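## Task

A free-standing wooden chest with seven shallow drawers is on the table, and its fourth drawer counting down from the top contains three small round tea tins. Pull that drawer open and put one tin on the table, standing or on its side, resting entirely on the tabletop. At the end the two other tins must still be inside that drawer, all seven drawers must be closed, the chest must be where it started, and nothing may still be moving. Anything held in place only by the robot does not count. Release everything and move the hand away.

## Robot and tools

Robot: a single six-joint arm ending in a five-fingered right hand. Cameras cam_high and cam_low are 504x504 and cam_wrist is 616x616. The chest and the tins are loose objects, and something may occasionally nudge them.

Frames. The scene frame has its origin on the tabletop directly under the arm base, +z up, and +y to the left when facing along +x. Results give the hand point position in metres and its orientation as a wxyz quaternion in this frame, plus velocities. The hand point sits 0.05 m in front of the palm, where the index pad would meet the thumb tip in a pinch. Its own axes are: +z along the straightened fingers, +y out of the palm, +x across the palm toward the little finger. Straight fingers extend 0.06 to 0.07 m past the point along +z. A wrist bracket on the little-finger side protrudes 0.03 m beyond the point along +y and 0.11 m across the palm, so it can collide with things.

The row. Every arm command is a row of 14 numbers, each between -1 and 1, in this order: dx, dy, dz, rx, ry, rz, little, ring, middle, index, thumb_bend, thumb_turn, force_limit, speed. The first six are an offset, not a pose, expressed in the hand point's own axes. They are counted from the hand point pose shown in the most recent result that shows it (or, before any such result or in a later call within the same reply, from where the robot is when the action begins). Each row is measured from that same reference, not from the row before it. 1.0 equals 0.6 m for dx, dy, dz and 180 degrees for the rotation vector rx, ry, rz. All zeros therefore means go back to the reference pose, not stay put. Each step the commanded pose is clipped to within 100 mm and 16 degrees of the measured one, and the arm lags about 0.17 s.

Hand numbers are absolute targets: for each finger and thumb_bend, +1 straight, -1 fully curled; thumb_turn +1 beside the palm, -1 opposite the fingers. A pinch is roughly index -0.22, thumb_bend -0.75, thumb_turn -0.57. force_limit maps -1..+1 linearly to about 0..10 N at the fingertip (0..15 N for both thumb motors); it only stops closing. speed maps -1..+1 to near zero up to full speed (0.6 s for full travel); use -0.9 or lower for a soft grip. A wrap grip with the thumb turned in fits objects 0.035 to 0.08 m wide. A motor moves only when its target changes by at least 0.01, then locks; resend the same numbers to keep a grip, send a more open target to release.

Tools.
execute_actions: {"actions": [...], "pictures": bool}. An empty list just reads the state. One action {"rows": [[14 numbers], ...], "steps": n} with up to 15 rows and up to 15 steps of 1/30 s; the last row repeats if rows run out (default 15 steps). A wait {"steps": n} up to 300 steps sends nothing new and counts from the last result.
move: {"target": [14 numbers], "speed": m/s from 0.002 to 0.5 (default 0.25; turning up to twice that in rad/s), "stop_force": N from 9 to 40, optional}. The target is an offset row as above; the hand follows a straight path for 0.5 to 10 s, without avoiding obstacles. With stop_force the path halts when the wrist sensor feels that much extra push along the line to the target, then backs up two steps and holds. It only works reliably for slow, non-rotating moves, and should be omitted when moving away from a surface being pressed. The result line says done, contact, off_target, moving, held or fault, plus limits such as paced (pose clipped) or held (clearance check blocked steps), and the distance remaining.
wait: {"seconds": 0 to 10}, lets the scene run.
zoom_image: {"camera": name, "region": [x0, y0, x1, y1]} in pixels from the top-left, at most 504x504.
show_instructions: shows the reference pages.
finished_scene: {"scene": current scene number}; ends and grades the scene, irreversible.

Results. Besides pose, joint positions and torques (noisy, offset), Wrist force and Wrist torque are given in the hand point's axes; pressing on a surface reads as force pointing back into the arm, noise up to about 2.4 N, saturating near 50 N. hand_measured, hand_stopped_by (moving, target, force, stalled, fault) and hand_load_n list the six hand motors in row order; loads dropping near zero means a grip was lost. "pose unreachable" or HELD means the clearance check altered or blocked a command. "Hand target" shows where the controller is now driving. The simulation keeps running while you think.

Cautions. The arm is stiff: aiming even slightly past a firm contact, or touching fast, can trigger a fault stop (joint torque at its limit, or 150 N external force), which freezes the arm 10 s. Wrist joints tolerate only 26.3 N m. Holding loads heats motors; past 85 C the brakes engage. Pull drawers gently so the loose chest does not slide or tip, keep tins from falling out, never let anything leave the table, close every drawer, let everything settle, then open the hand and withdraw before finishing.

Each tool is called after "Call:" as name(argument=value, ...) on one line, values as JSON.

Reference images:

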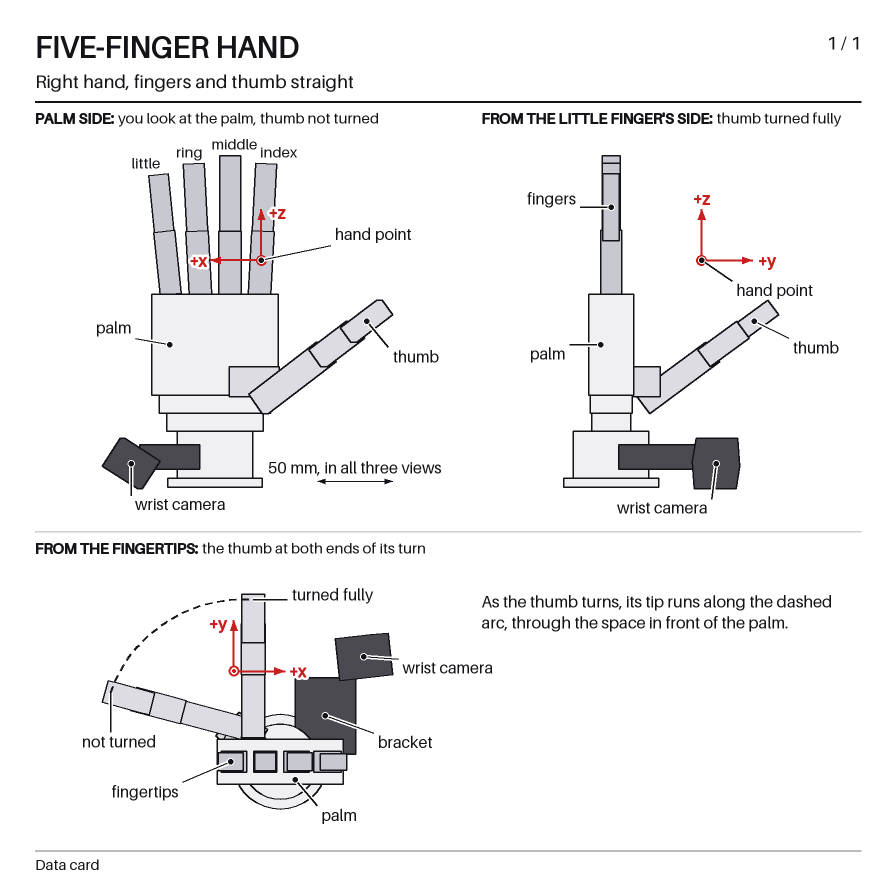

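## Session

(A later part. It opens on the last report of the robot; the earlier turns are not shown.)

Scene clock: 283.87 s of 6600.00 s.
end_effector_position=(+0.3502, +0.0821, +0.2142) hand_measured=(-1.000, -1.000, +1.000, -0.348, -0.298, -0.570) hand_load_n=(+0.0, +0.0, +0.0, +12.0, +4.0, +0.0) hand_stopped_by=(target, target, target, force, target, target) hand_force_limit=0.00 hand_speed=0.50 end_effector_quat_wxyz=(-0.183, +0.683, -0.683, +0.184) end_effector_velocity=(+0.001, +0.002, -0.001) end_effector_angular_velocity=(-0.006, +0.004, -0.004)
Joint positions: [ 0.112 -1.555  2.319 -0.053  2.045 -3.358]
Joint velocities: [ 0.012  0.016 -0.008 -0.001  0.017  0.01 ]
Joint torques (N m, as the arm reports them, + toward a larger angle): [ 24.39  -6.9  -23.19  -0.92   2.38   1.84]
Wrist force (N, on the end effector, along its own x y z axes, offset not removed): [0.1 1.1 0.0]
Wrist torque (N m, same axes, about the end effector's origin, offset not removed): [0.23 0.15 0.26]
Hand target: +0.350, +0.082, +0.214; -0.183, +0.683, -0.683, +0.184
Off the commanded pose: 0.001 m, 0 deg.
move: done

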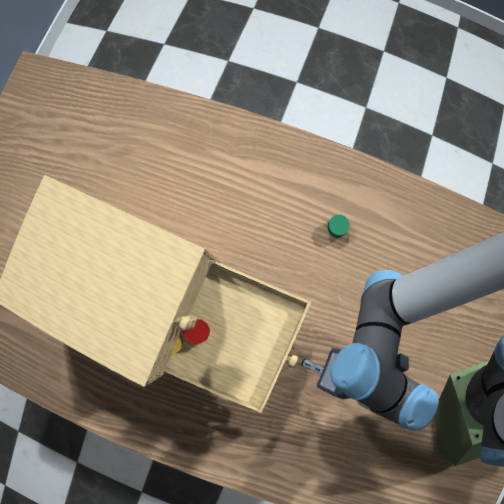

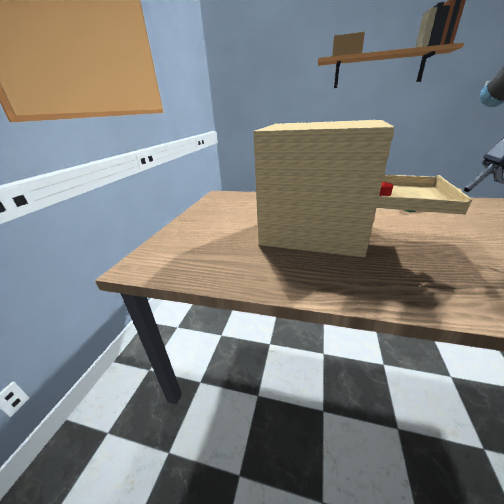

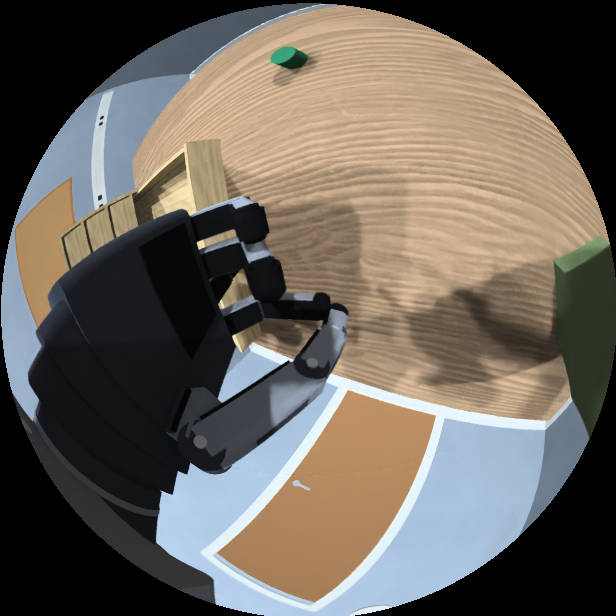

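Call:
execute_actions(actions=[{"rows":[[0,0,0,0,0,0,-1,-1,1,-0.15,-0.3,-0.57,0.0,0.5]],"steps":5}])

Call:
zoom_image(camera="cam_low", region=[420, 140, 504, 224])

Call:
zoom_image(camera="cam_high", region=[260, 320, 350, 410])

Scene clock: 286.03 s of 6600.00 s.
end_effector_position=(+0.3503, +0.0824, +0.2141) hand_measured=(-1.000, -1.000, +1.000, -0.192, -0.300, -0.570) hand_load_n=(+0.0, +0.0, +0.0, +0.5, +0.0, +0.0) hand_stopped_by=(target, target, target, moving, target, target) hand_force_limit=0.00 hand_speed=0.50 end_effector_quat_wxyz=(-0.183, +0.683, -0.683, +0.184) end_effector_velocity=(-0.001, -0.000, +0.000) end_effector_angular_velocity=(+0.003, -0.001, +0.004)
Joint positions: [ 0.113 -1.554  2.318 -0.053  2.046 -3.357]
Joint velocities: [-0.005 -0.006  0.004  0.    -0.008 -0.006]
Joint torques (N m, as the arm reports them, + toward a larger angle): [ -2.42 -30.49   8.36   0.41  -2.76  -1.66]
Wrist force (N, on the end effector, along its own x y z axes, offset not removed): [1.7 0.6 2.4]
Wrist torque (N m, same axes, about the end effector's origin, offset not removed): [-0.18 -0.10 0.40]
Hand target: +0.350, +0.082, +0.214; -0.183, +0.683, -0.683, +0.184
Off the commanded pose: 0.000 m, 0 deg.
Steps of this call (steps 1 to 60: nothing new was sent; steps 61 to 65: all 5 steps of this action). Readings (end_effector_position | what the end effector reports):
61: (+0.3502, +0.0824, +0.2140) | hand_measured=(-1.000, -1.000, +1.000, -0.348, -0.298, -0.570) hand_load_n=(+0.0, +0.0, +0.0, +12.0, +4.0, +0.0) hand_stopped_by=(target, target, target, moving, target, target) hand_force_limit=0.00 hand_speed=0.50
62: (+0.3502, +0.0824, +0.2140) | hand_measured=(-1.000, -1.000, +1.000, -0.348, -0.298, -0.570) hand_load_n=(+0.0, +0.0, +0.0, +12.0, +4.0, +0.0) hand_stopped_by=(target, target, target, moving, target, target) hand_force_limit=0.00 hand_speed=0.50
64: (+0.3503, +0.0824, +0.2141) | hand_measured=(-1.000, -1.000, +1.000, -0.276, -0.300, -0.570) hand_load_n=(+0.0, +0.0, +0.0, +0.5, +0.0, +0.0) hand_stopped_by=(target, target, target, moving, target, target) hand_force_limit=0.00 hand_speed=0.50
65: the state above

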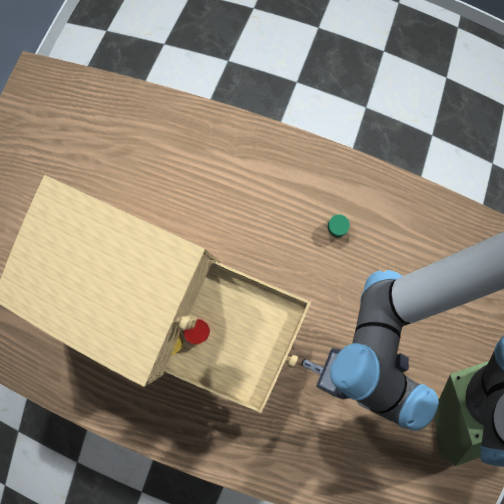

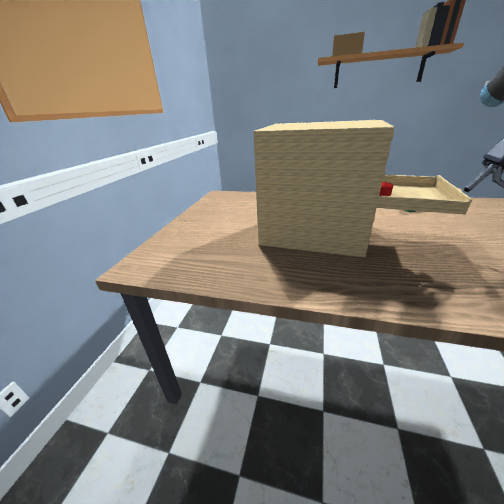

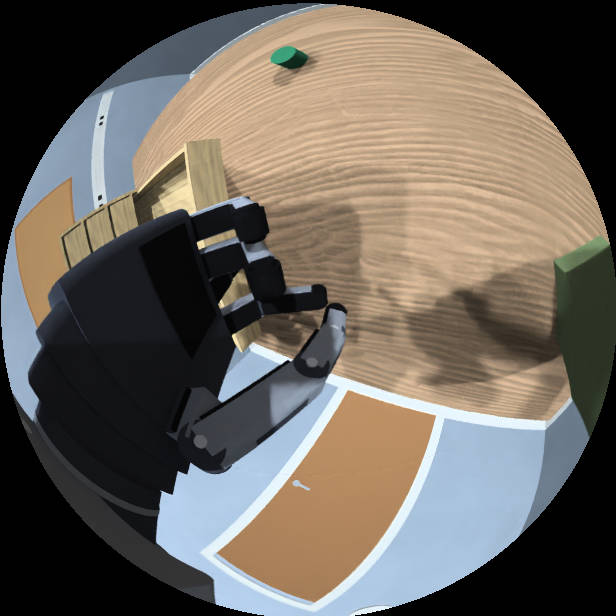

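Region (420, 140, 504, 224) of cam_low's 504x504 image, scaled by 6.000, with more detail than that image has.

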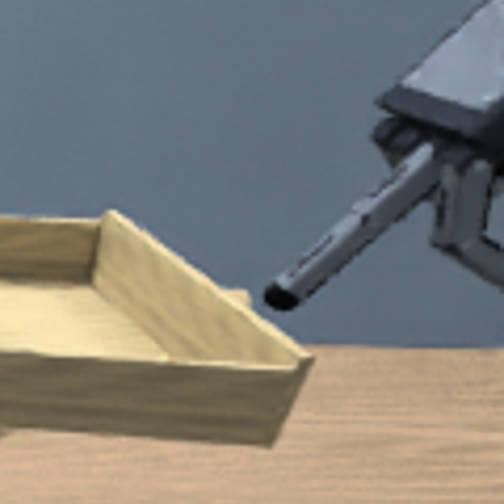

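Region (260, 320, 350, 410) of cam_high's 504x504 image, scaled by 5.600, with more detail than that image has.

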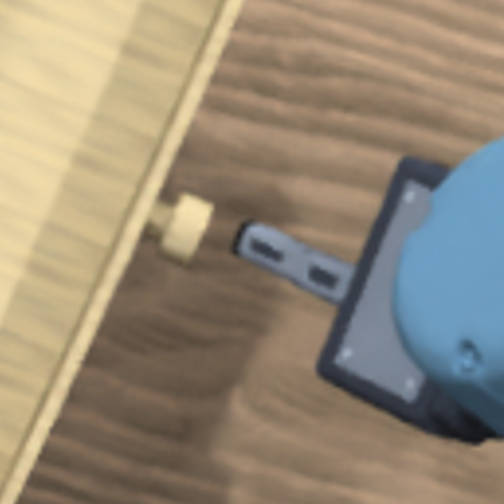

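Call:
move(target=[0,-0.011,0.0215,0,0,0,-1,-1,1,-0.15,-0.3,-0.57,0.0,0.5], speed=0.02)

Call:
move(target=[0.018,-0.27,0.148,0,0,0,-1,-1,1,-0.15,-0.3,-0.57,0.0,0.5], speed=0.04, stop_force=12)

Call:
zoom_image(camera="cam_high", region=[150, 240, 270, 400])

Scene clock: 289.53 s of 6600.00 s.
end_effector_position=(+0.3622, +0.0823, +0.2064) hand_measured=(-1.000, -1.000, +1.000, -0.150, -0.300, -0.570) hand_load_n=(+0.0, +0.0, +0.0, +0.0, +0.0, +0.0) hand_stopped_by=(target, target, target, target, target, target) hand_force_limit=0.00 hand_speed=0.50 end_effector_quat_wxyz=(-0.183, +0.683, -0.683, +0.184) end_effector_velocity=(+0.002, -0.000, -0.001) end_effector_angular_velocity=(+0.000, +0.000, -0.001)
Joint positions: [ 0.094 -1.525  2.297 -0.067  2.032 -3.371]
Joint velocities: [-0.003  0.005 -0.004 -0.002 -0.002 -0.002]
Joint torques (N m, as the arm reports them, + toward a larger angle): [ -1.91  -7.36 -23.94  -1.07  -2.74  -1.73]
Wrist force (N, on the end effector, along its own x y z axes, offset not removed): [2.4 2.3 1.5]
Wrist torque (N m, same axes, about the end effector's origin, offset not removed): [0.22 -0.14 0.50]
Hand target: +0.362, +0.082, +0.206; -0.183, +0.683, -0.683, +0.184
Off the commanded pose: 0.000 m, 0 deg.
move: done

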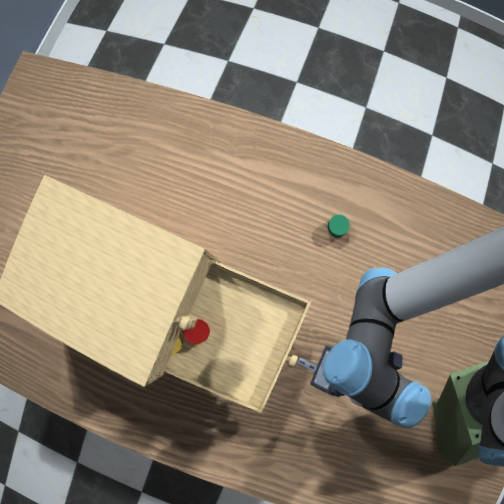

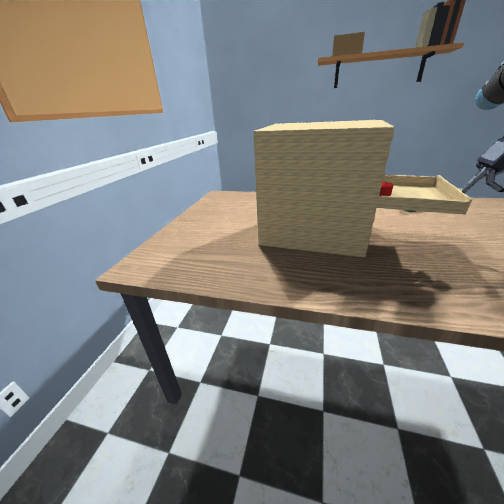

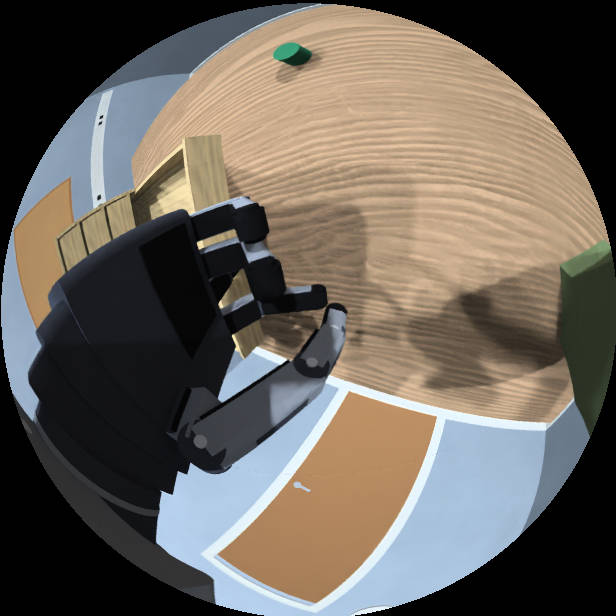

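Scene clock: 291.37 s of 6600.00 s.
end_effector_position=(+0.4121, +0.0794, +0.2076) hand_measured=(-1.000, -1.000, +1.000, -0.150, -0.300, -0.570) hand_load_n=(+0.0, +0.0, +0.0, +0.0, +0.0, +0.0) hand_stopped_by=(target, target, target, target, target, target) hand_force_limit=0.00 hand_speed=0.50 end_effector_quat_wxyz=(-0.183, +0.683, -0.683, +0.184) end_effector_velocity=(-0.002, +0.000, +0.001) end_effector_angular_velocity=(+0.000, -0.002, +0.001)
Joint positions: [ 0.079 -1.462  2.167 -0.005  2.02  -3.382]
Joint velocities: [ 0.002 -0.004  0.006 -0.003  0.001  0.   ]
Joint torques (N m, as the arm reports them, + toward a larger angle): [ 26.5  -34.22   4.68  -1.05   2.25   1.82]
Wrist force (N, on the end effector, along its own x y z axes, offset not removed): [2.1 0.1 0.8]
Wrist torque (N m, same axes, about the end effector's origin, offset not removed): [0.05 -0.04 0.49]
Hand target: +0.412, +0.079, +0.208; -0.183, +0.683, -0.683, +0.184
Off the commanded pose: 0.135 m, 0 deg.
move: contact

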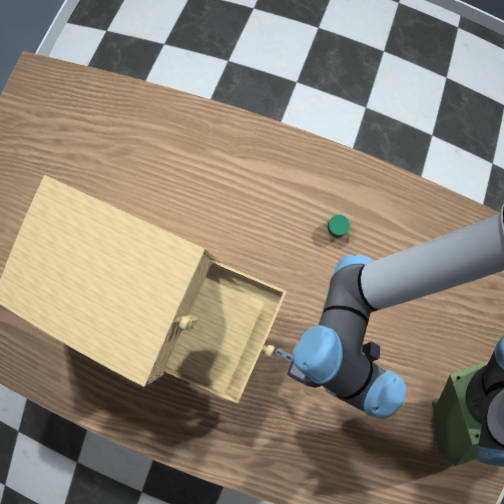

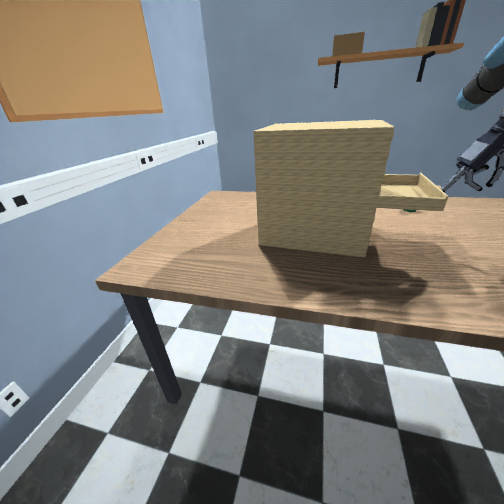

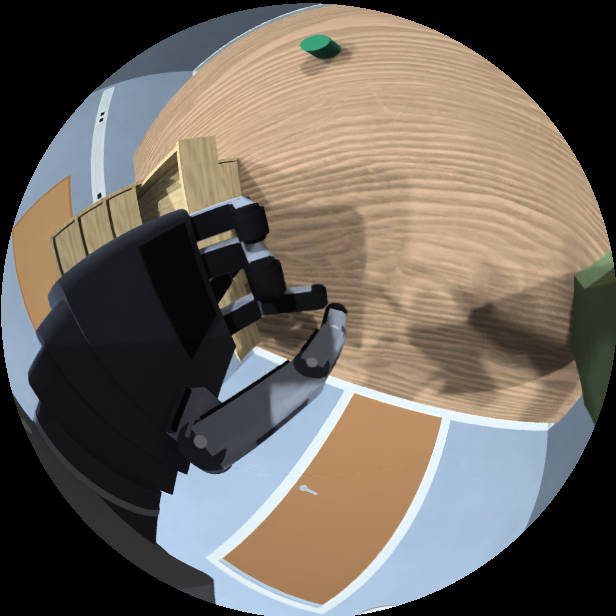

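Region (150, 240, 270, 400) of cam_high's 504x504 image, scaled by 3.150, with more detail than that image has; it fills the left 378 columns of this view, and the rest is white.

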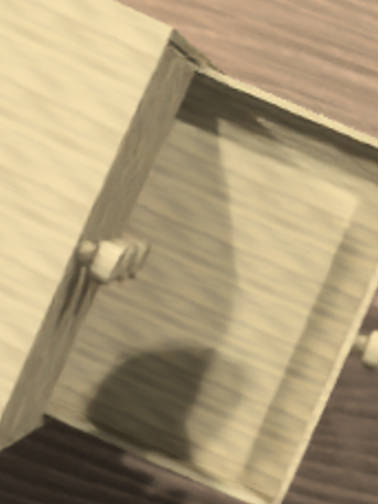

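Call:
move(target=[0.013,-0.199,0.105,0,0,0,-1,-1,1,-0.15,-0.3,-0.57,0.0,0.5], speed=0.025, stop_force=12)

Scene clock: 298.40 s of 6600.00 s.
end_effector_position=(+0.5467, +0.0715, +0.2131) hand_measured=(-1.000, -1.000, +1.000, -0.150, -0.300, -0.570) hand_load_n=(+0.0, +0.0, -2.0, +0.0, +0.0, +0.0) hand_stopped_by=(target, target, target, target, target, target) hand_force_limit=0.00 hand_speed=0.50 end_effector_quat_wxyz=(-0.183, +0.683, -0.683, +0.184) end_effector_velocity=(+0.002, -0.000, -0.000) end_effector_angular_velocity=(-0.000, +0.001, -0.000)
Joint positions: [ 0.057 -1.274  1.779  0.188  2.004 -3.397]
Joint velocities: [-0.001  0.004 -0.007  0.004  0.    -0.   ]
Joint torques (N m, as the arm reports them, + toward a larger angle): [  5.45 -20.4  -28.59   2.67  -2.85  -1.72]
Wrist force (N, on the end effector, along its own x y z axes, offset not removed): [1.8 3.1 1.3]
Wrist torque (N m, same axes, about the end effector's origin, offset not removed): [0.01 -0.24 0.50]
Hand target: +0.547, +0.071, +0.213; -0.183, +0.683, -0.683, +0.184
Off the commanded pose: 0.000 m, 0 deg.
move: done

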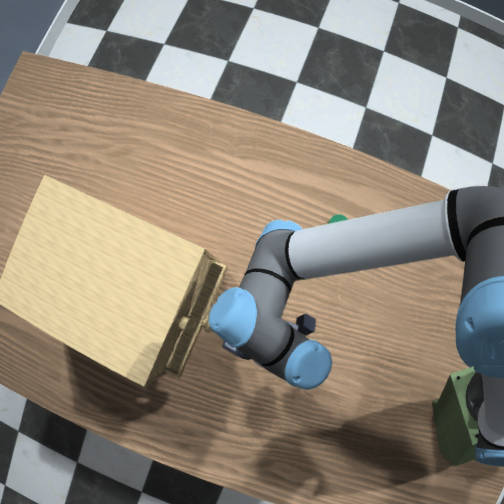

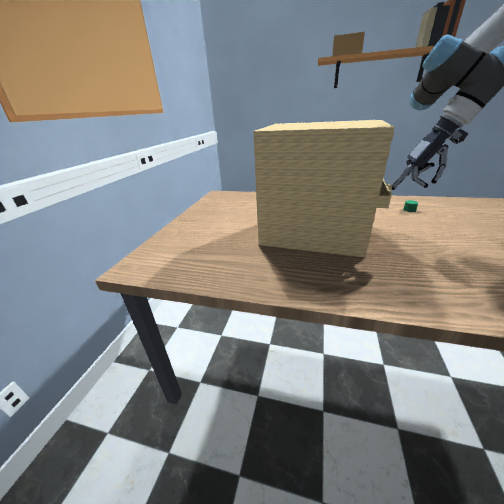

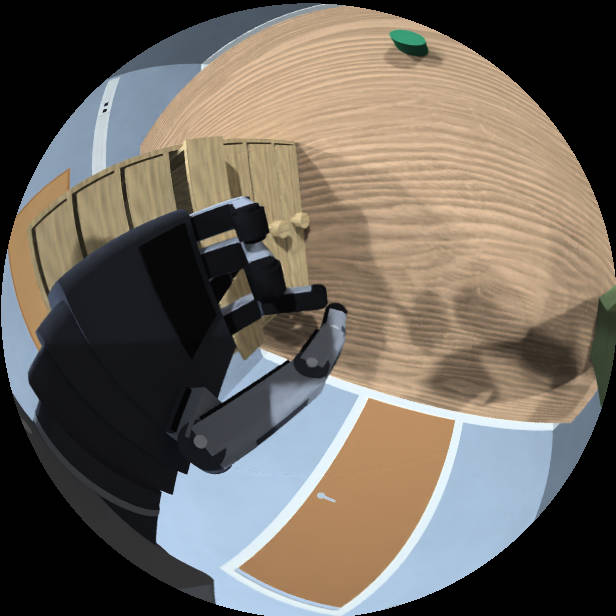

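Call:
zoom_image(camera="cam_low", region=[360, 130, 460, 230])

Region (360, 130, 460, 230) of cam_low's 504x504 image, scaled by 5.040, with more detail than that image has.

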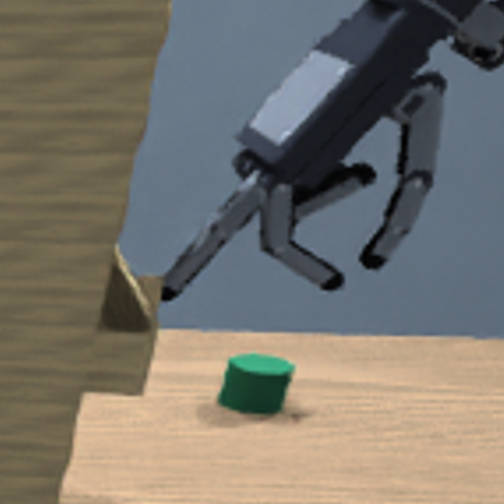

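Call:
move(target=[0,0.0122,0.0045,0,0,0,-1,-1,1,-0.15,-0.3,-0.57,0.0,0.5], speed=0.02)

Call:
move(target=[0.004,-0.065,0.0375,0,0,0,-1,-1,1,-0.15,-0.3,-0.57,0.0,0.5], speed=0.01, stop_force=10)

Call:
zoom_image(camera="cam_low", region=[340, 110, 460, 270])

Call:
zoom_image(camera="cam_high", region=[130, 240, 250, 400])

Scene clock: 302.73 s of 6600.00 s.
end_effector_position=(+0.5419, +0.0715, +0.2073) hand_measured=(-1.000, -1.000, +1.000, -0.150, -0.300, -0.570) hand_load_n=(+0.0, +0.0, +0.0, +0.0, +0.0, +0.0) hand_stopped_by=(target, target, target, target, target, target) hand_force_limit=0.00 hand_speed=0.50 end_effector_quat_wxyz=(-0.183, +0.683, -0.683, +0.184) end_effector_velocity=(-0.003, +0.001, -0.002) end_effector_angular_velocity=(+0.000, +0.001, +0.001)
Joint positions: [ 0.051 -1.276  1.799  0.168  1.998 -3.402]
Joint velocities: [-0.001 -0.001  0.009 -0.007 -0.002 -0.001]
Joint torques (N m, as the arm reports them, + toward a larger angle): [  6.13 -42.98   2.96  -1.04  -2.8   -1.62]
Wrist force (N, on the end effector, along its own x y z axes, offset not removed): [2.0 0.2 0.2]
Wrist torque (N m, same axes, about the end effector's origin, offset not removed): [0.13 0.06 0.45]
Hand target: +0.542, +0.071, +0.207; -0.183, +0.683, -0.683, +0.184
Off the commanded pose: 0.000 m, 0 deg.
After step 90, 0.60 s passed at rest.
move: done

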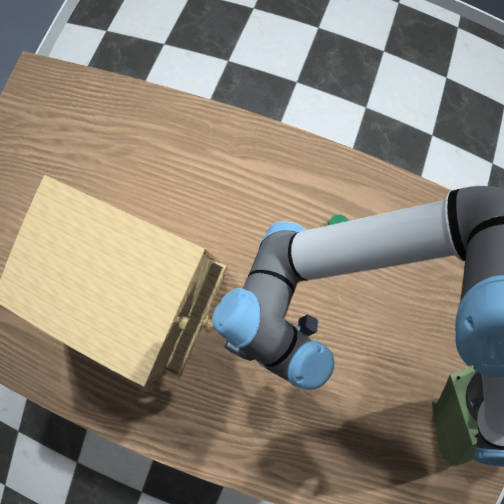

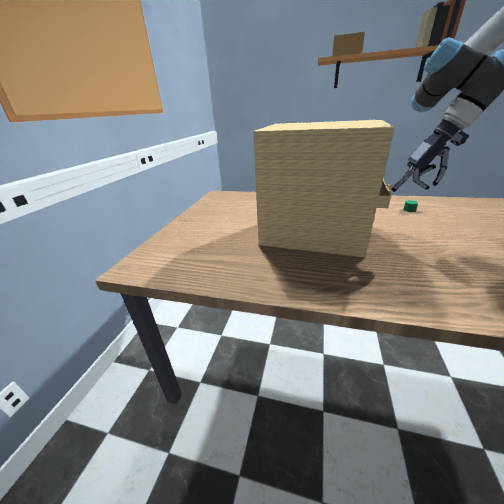

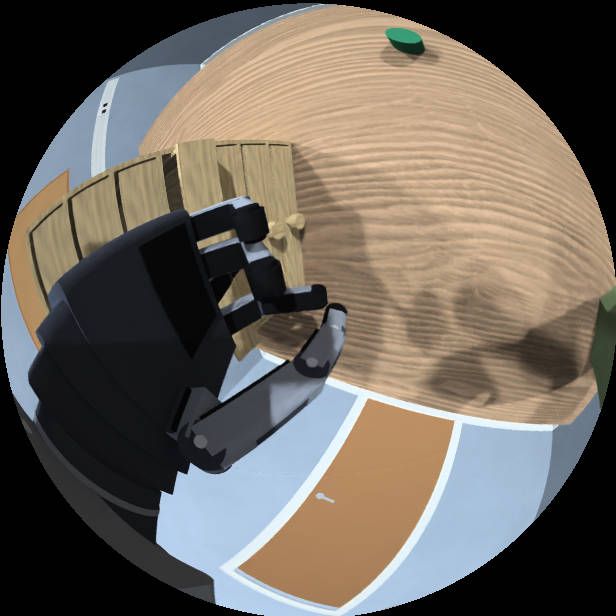

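Scene clock: 306.73 s of 6600.00 s.
end_effector_position=(+0.5779, +0.0696, +0.2073) hand_measured=(-1.000, -1.000, +0.998, -0.150, -0.300, -0.570) hand_load_n=(+0.0, +0.0, -7.0, +0.0, +0.0, +0.0) hand_stopped_by=(target, target, target, target, target, target) hand_force_limit=0.00 hand_speed=0.50 end_effector_quat_wxyz=(-0.183, +0.683, -0.683, +0.184) end_effector_velocity=(-0.002, +0.000, -0.000) end_effector_angular_velocity=(+0.000, -0.002, -0.001)
Joint positions: [ 0.046 -1.218  1.686  0.223  1.995 -3.405]
Joint velocities: [ 0.    -0.004  0.009 -0.007  0.     0.   ]
Joint torques (N m, as the arm reports them, + toward a larger angle): [  5.23 -44.02  -3.39  -4.87  -1.62  -0.54]
Wrist force (N, on the end effector, along its own x y z axes, offset not removed): [1.8 7.0 -18.2]
Wrist torque (N m, same axes, about the end effector's origin, offset not removed): [0.76 0.08 0.52]
Hand target: +0.578, +0.070, +0.207; -0.183, +0.683, -0.683, +0.184
Off the commanded pose: 0.009 m, 0 deg.
move: contact

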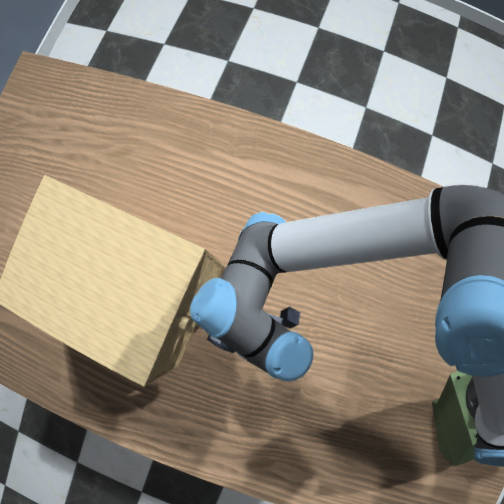

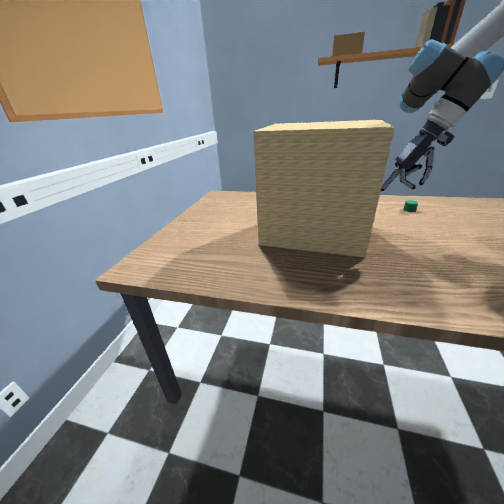

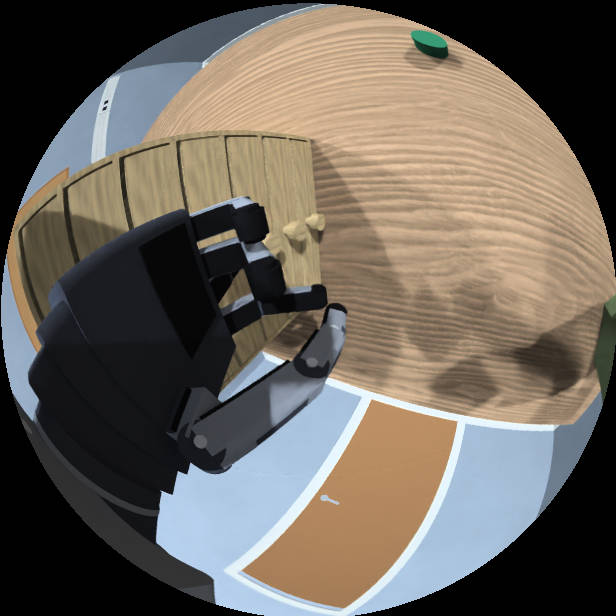

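Region (340, 110, 460, 270) of cam_low's 504x504 image, scaled by 3.150, with more detail than that image has; it fills the left 378 columns of this view, and the rest is white.

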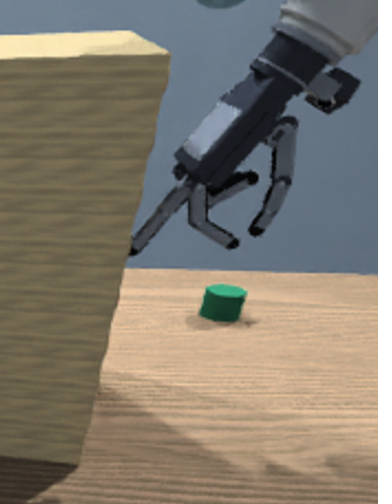

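Region (130, 240, 250, 400) of cam_high's 504x504 image, scaled by 3.150, with more detail than that image has; it fills the left 378 columns of this view, and the rest is white.

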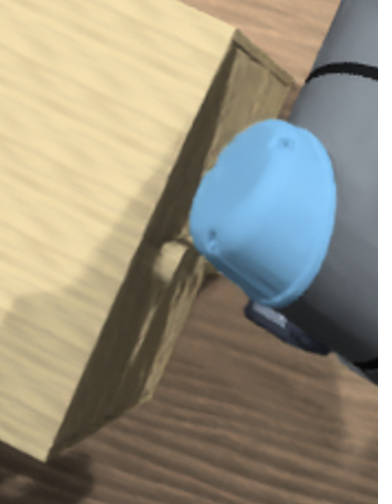

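Drawer is shut. Backing off and checking.

Call:
move(target=[0,0.2,-0.25,0,0,0,-1,-1,1,-0.15,-0.3,-0.57,0.0,0.5], speed=0.2)

Call:
zoom_image(camera="cam_high", region=[0, 160, 260, 420])

Call:
zoom_image(camera="cam_wrist", region=[20, 100, 340, 380])

Scene clock: 309.87 s of 6600.00 s.
end_effector_position=(+0.3990, +0.0697, +0.2766) hand_measured=(-1.000, -1.000, +1.000, -0.150, -0.300, -0.570) hand_load_n=(+0.0, +0.0, +0.0, +0.0, +0.0, +0.0) hand_stopped_by=(target, target, target, target, target, target) hand_force_limit=0.00 hand_speed=0.50 end_effector_quat_wxyz=(-0.183, +0.683, -0.683, +0.184) end_effector_velocity=(-0.002, +0.000, +0.001) end_effector_angular_velocity=(-0.000, -0.001, +0.000)
Joint positions: [ 0.177 -1.586  2.121  0.199  2.094 -3.309]
Joint velocities: [ 0.003 -0.004  0.003  0.002  0.002  0.002]
Joint torques (N m, as the arm reports them, + toward a larger angle): [ 22.54 -30.94   2.29   3.22   2.61   1.56]
Wrist force (N, on the end effector, along its own x y z axes, offset not removed): [1.0 1.1 -1.7]
Wrist torque (N m, same axes, about the end effector's origin, offset not removed): [0.33 0.19 0.39]
Hand target: +0.399, +0.070, +0.277; -0.183, +0.683, -0.683, +0.184
Off the commanded pose: 0.000 m, 0 deg.
move: done

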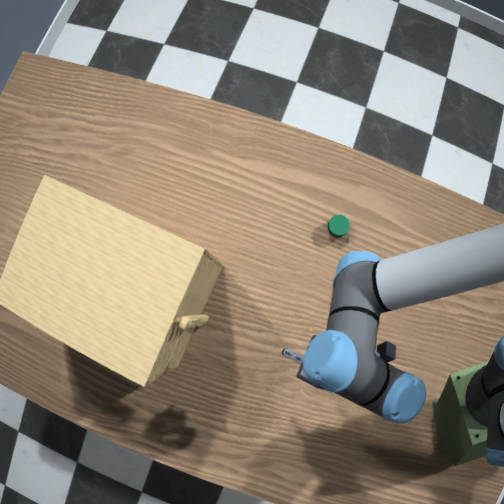

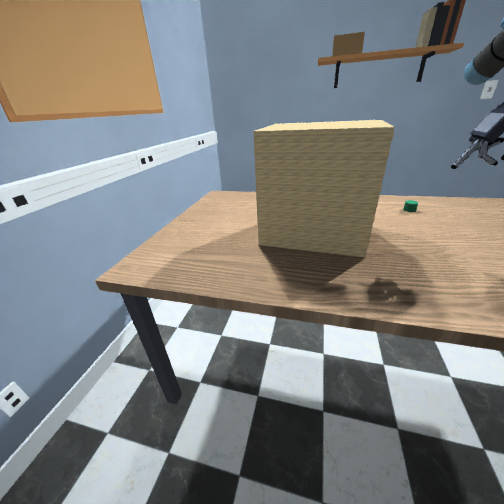

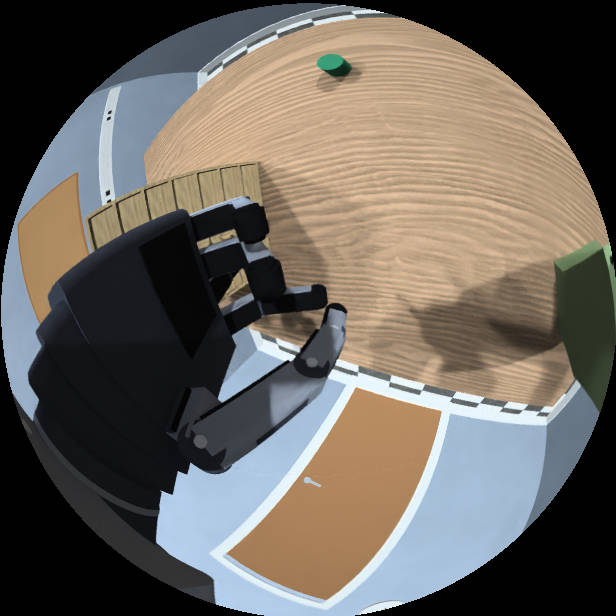

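Region (0, 160, 260, 420) of cam_high's 504x504 image, scaled by 1.938, with more detail than that image has.

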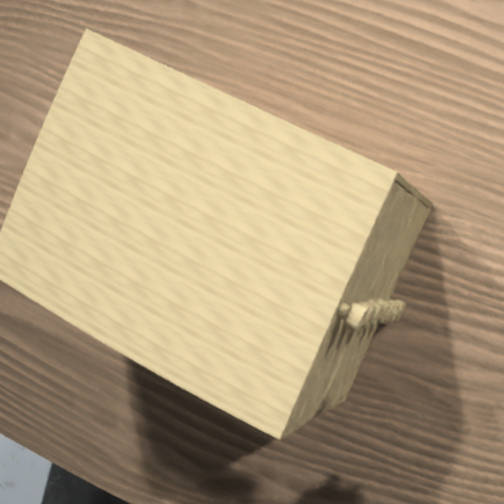

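Region (20, 100, 340, 380) of cam_wrist's 616x616 image, scaled by 1.575, with more detail than that image has; it fills the top 441 rows of this view, and the rest is white.

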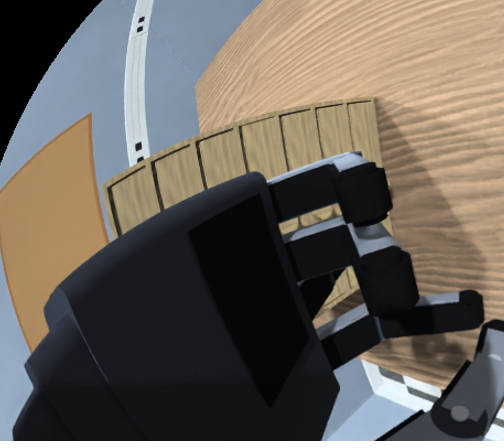

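Call:
zoom_image(camera="cam_high", region=[140, 290, 230, 400])

Region (140, 290, 230, 400) of cam_high's 504x504 image, scaled by 4.582, with more detail than that image has; it fills the left 412 columns of this view, and the rest is white.

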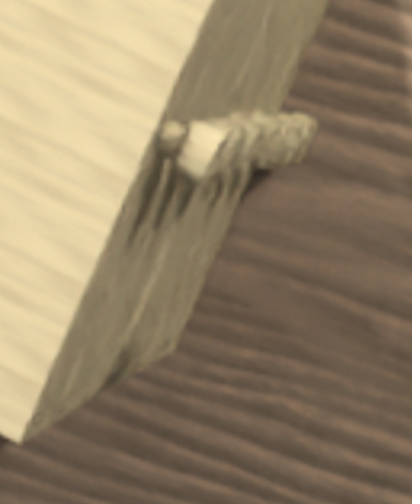

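Call:
zoom_image(camera="cam_low", region=[355, 160, 405, 220])

Region (355, 160, 405, 220) of cam_low's 504x504 image, scaled by 8.400, with more detail than that image has.

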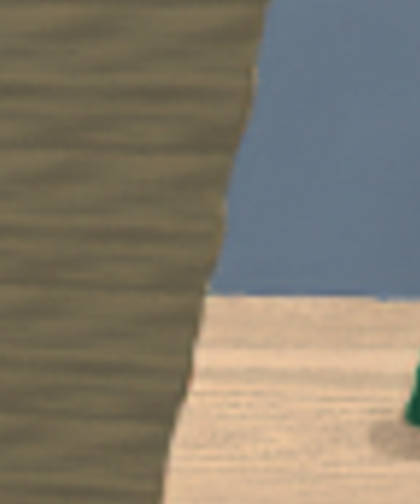

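Call:
finished_scene(scene=1)

The scene is finished: the task was done.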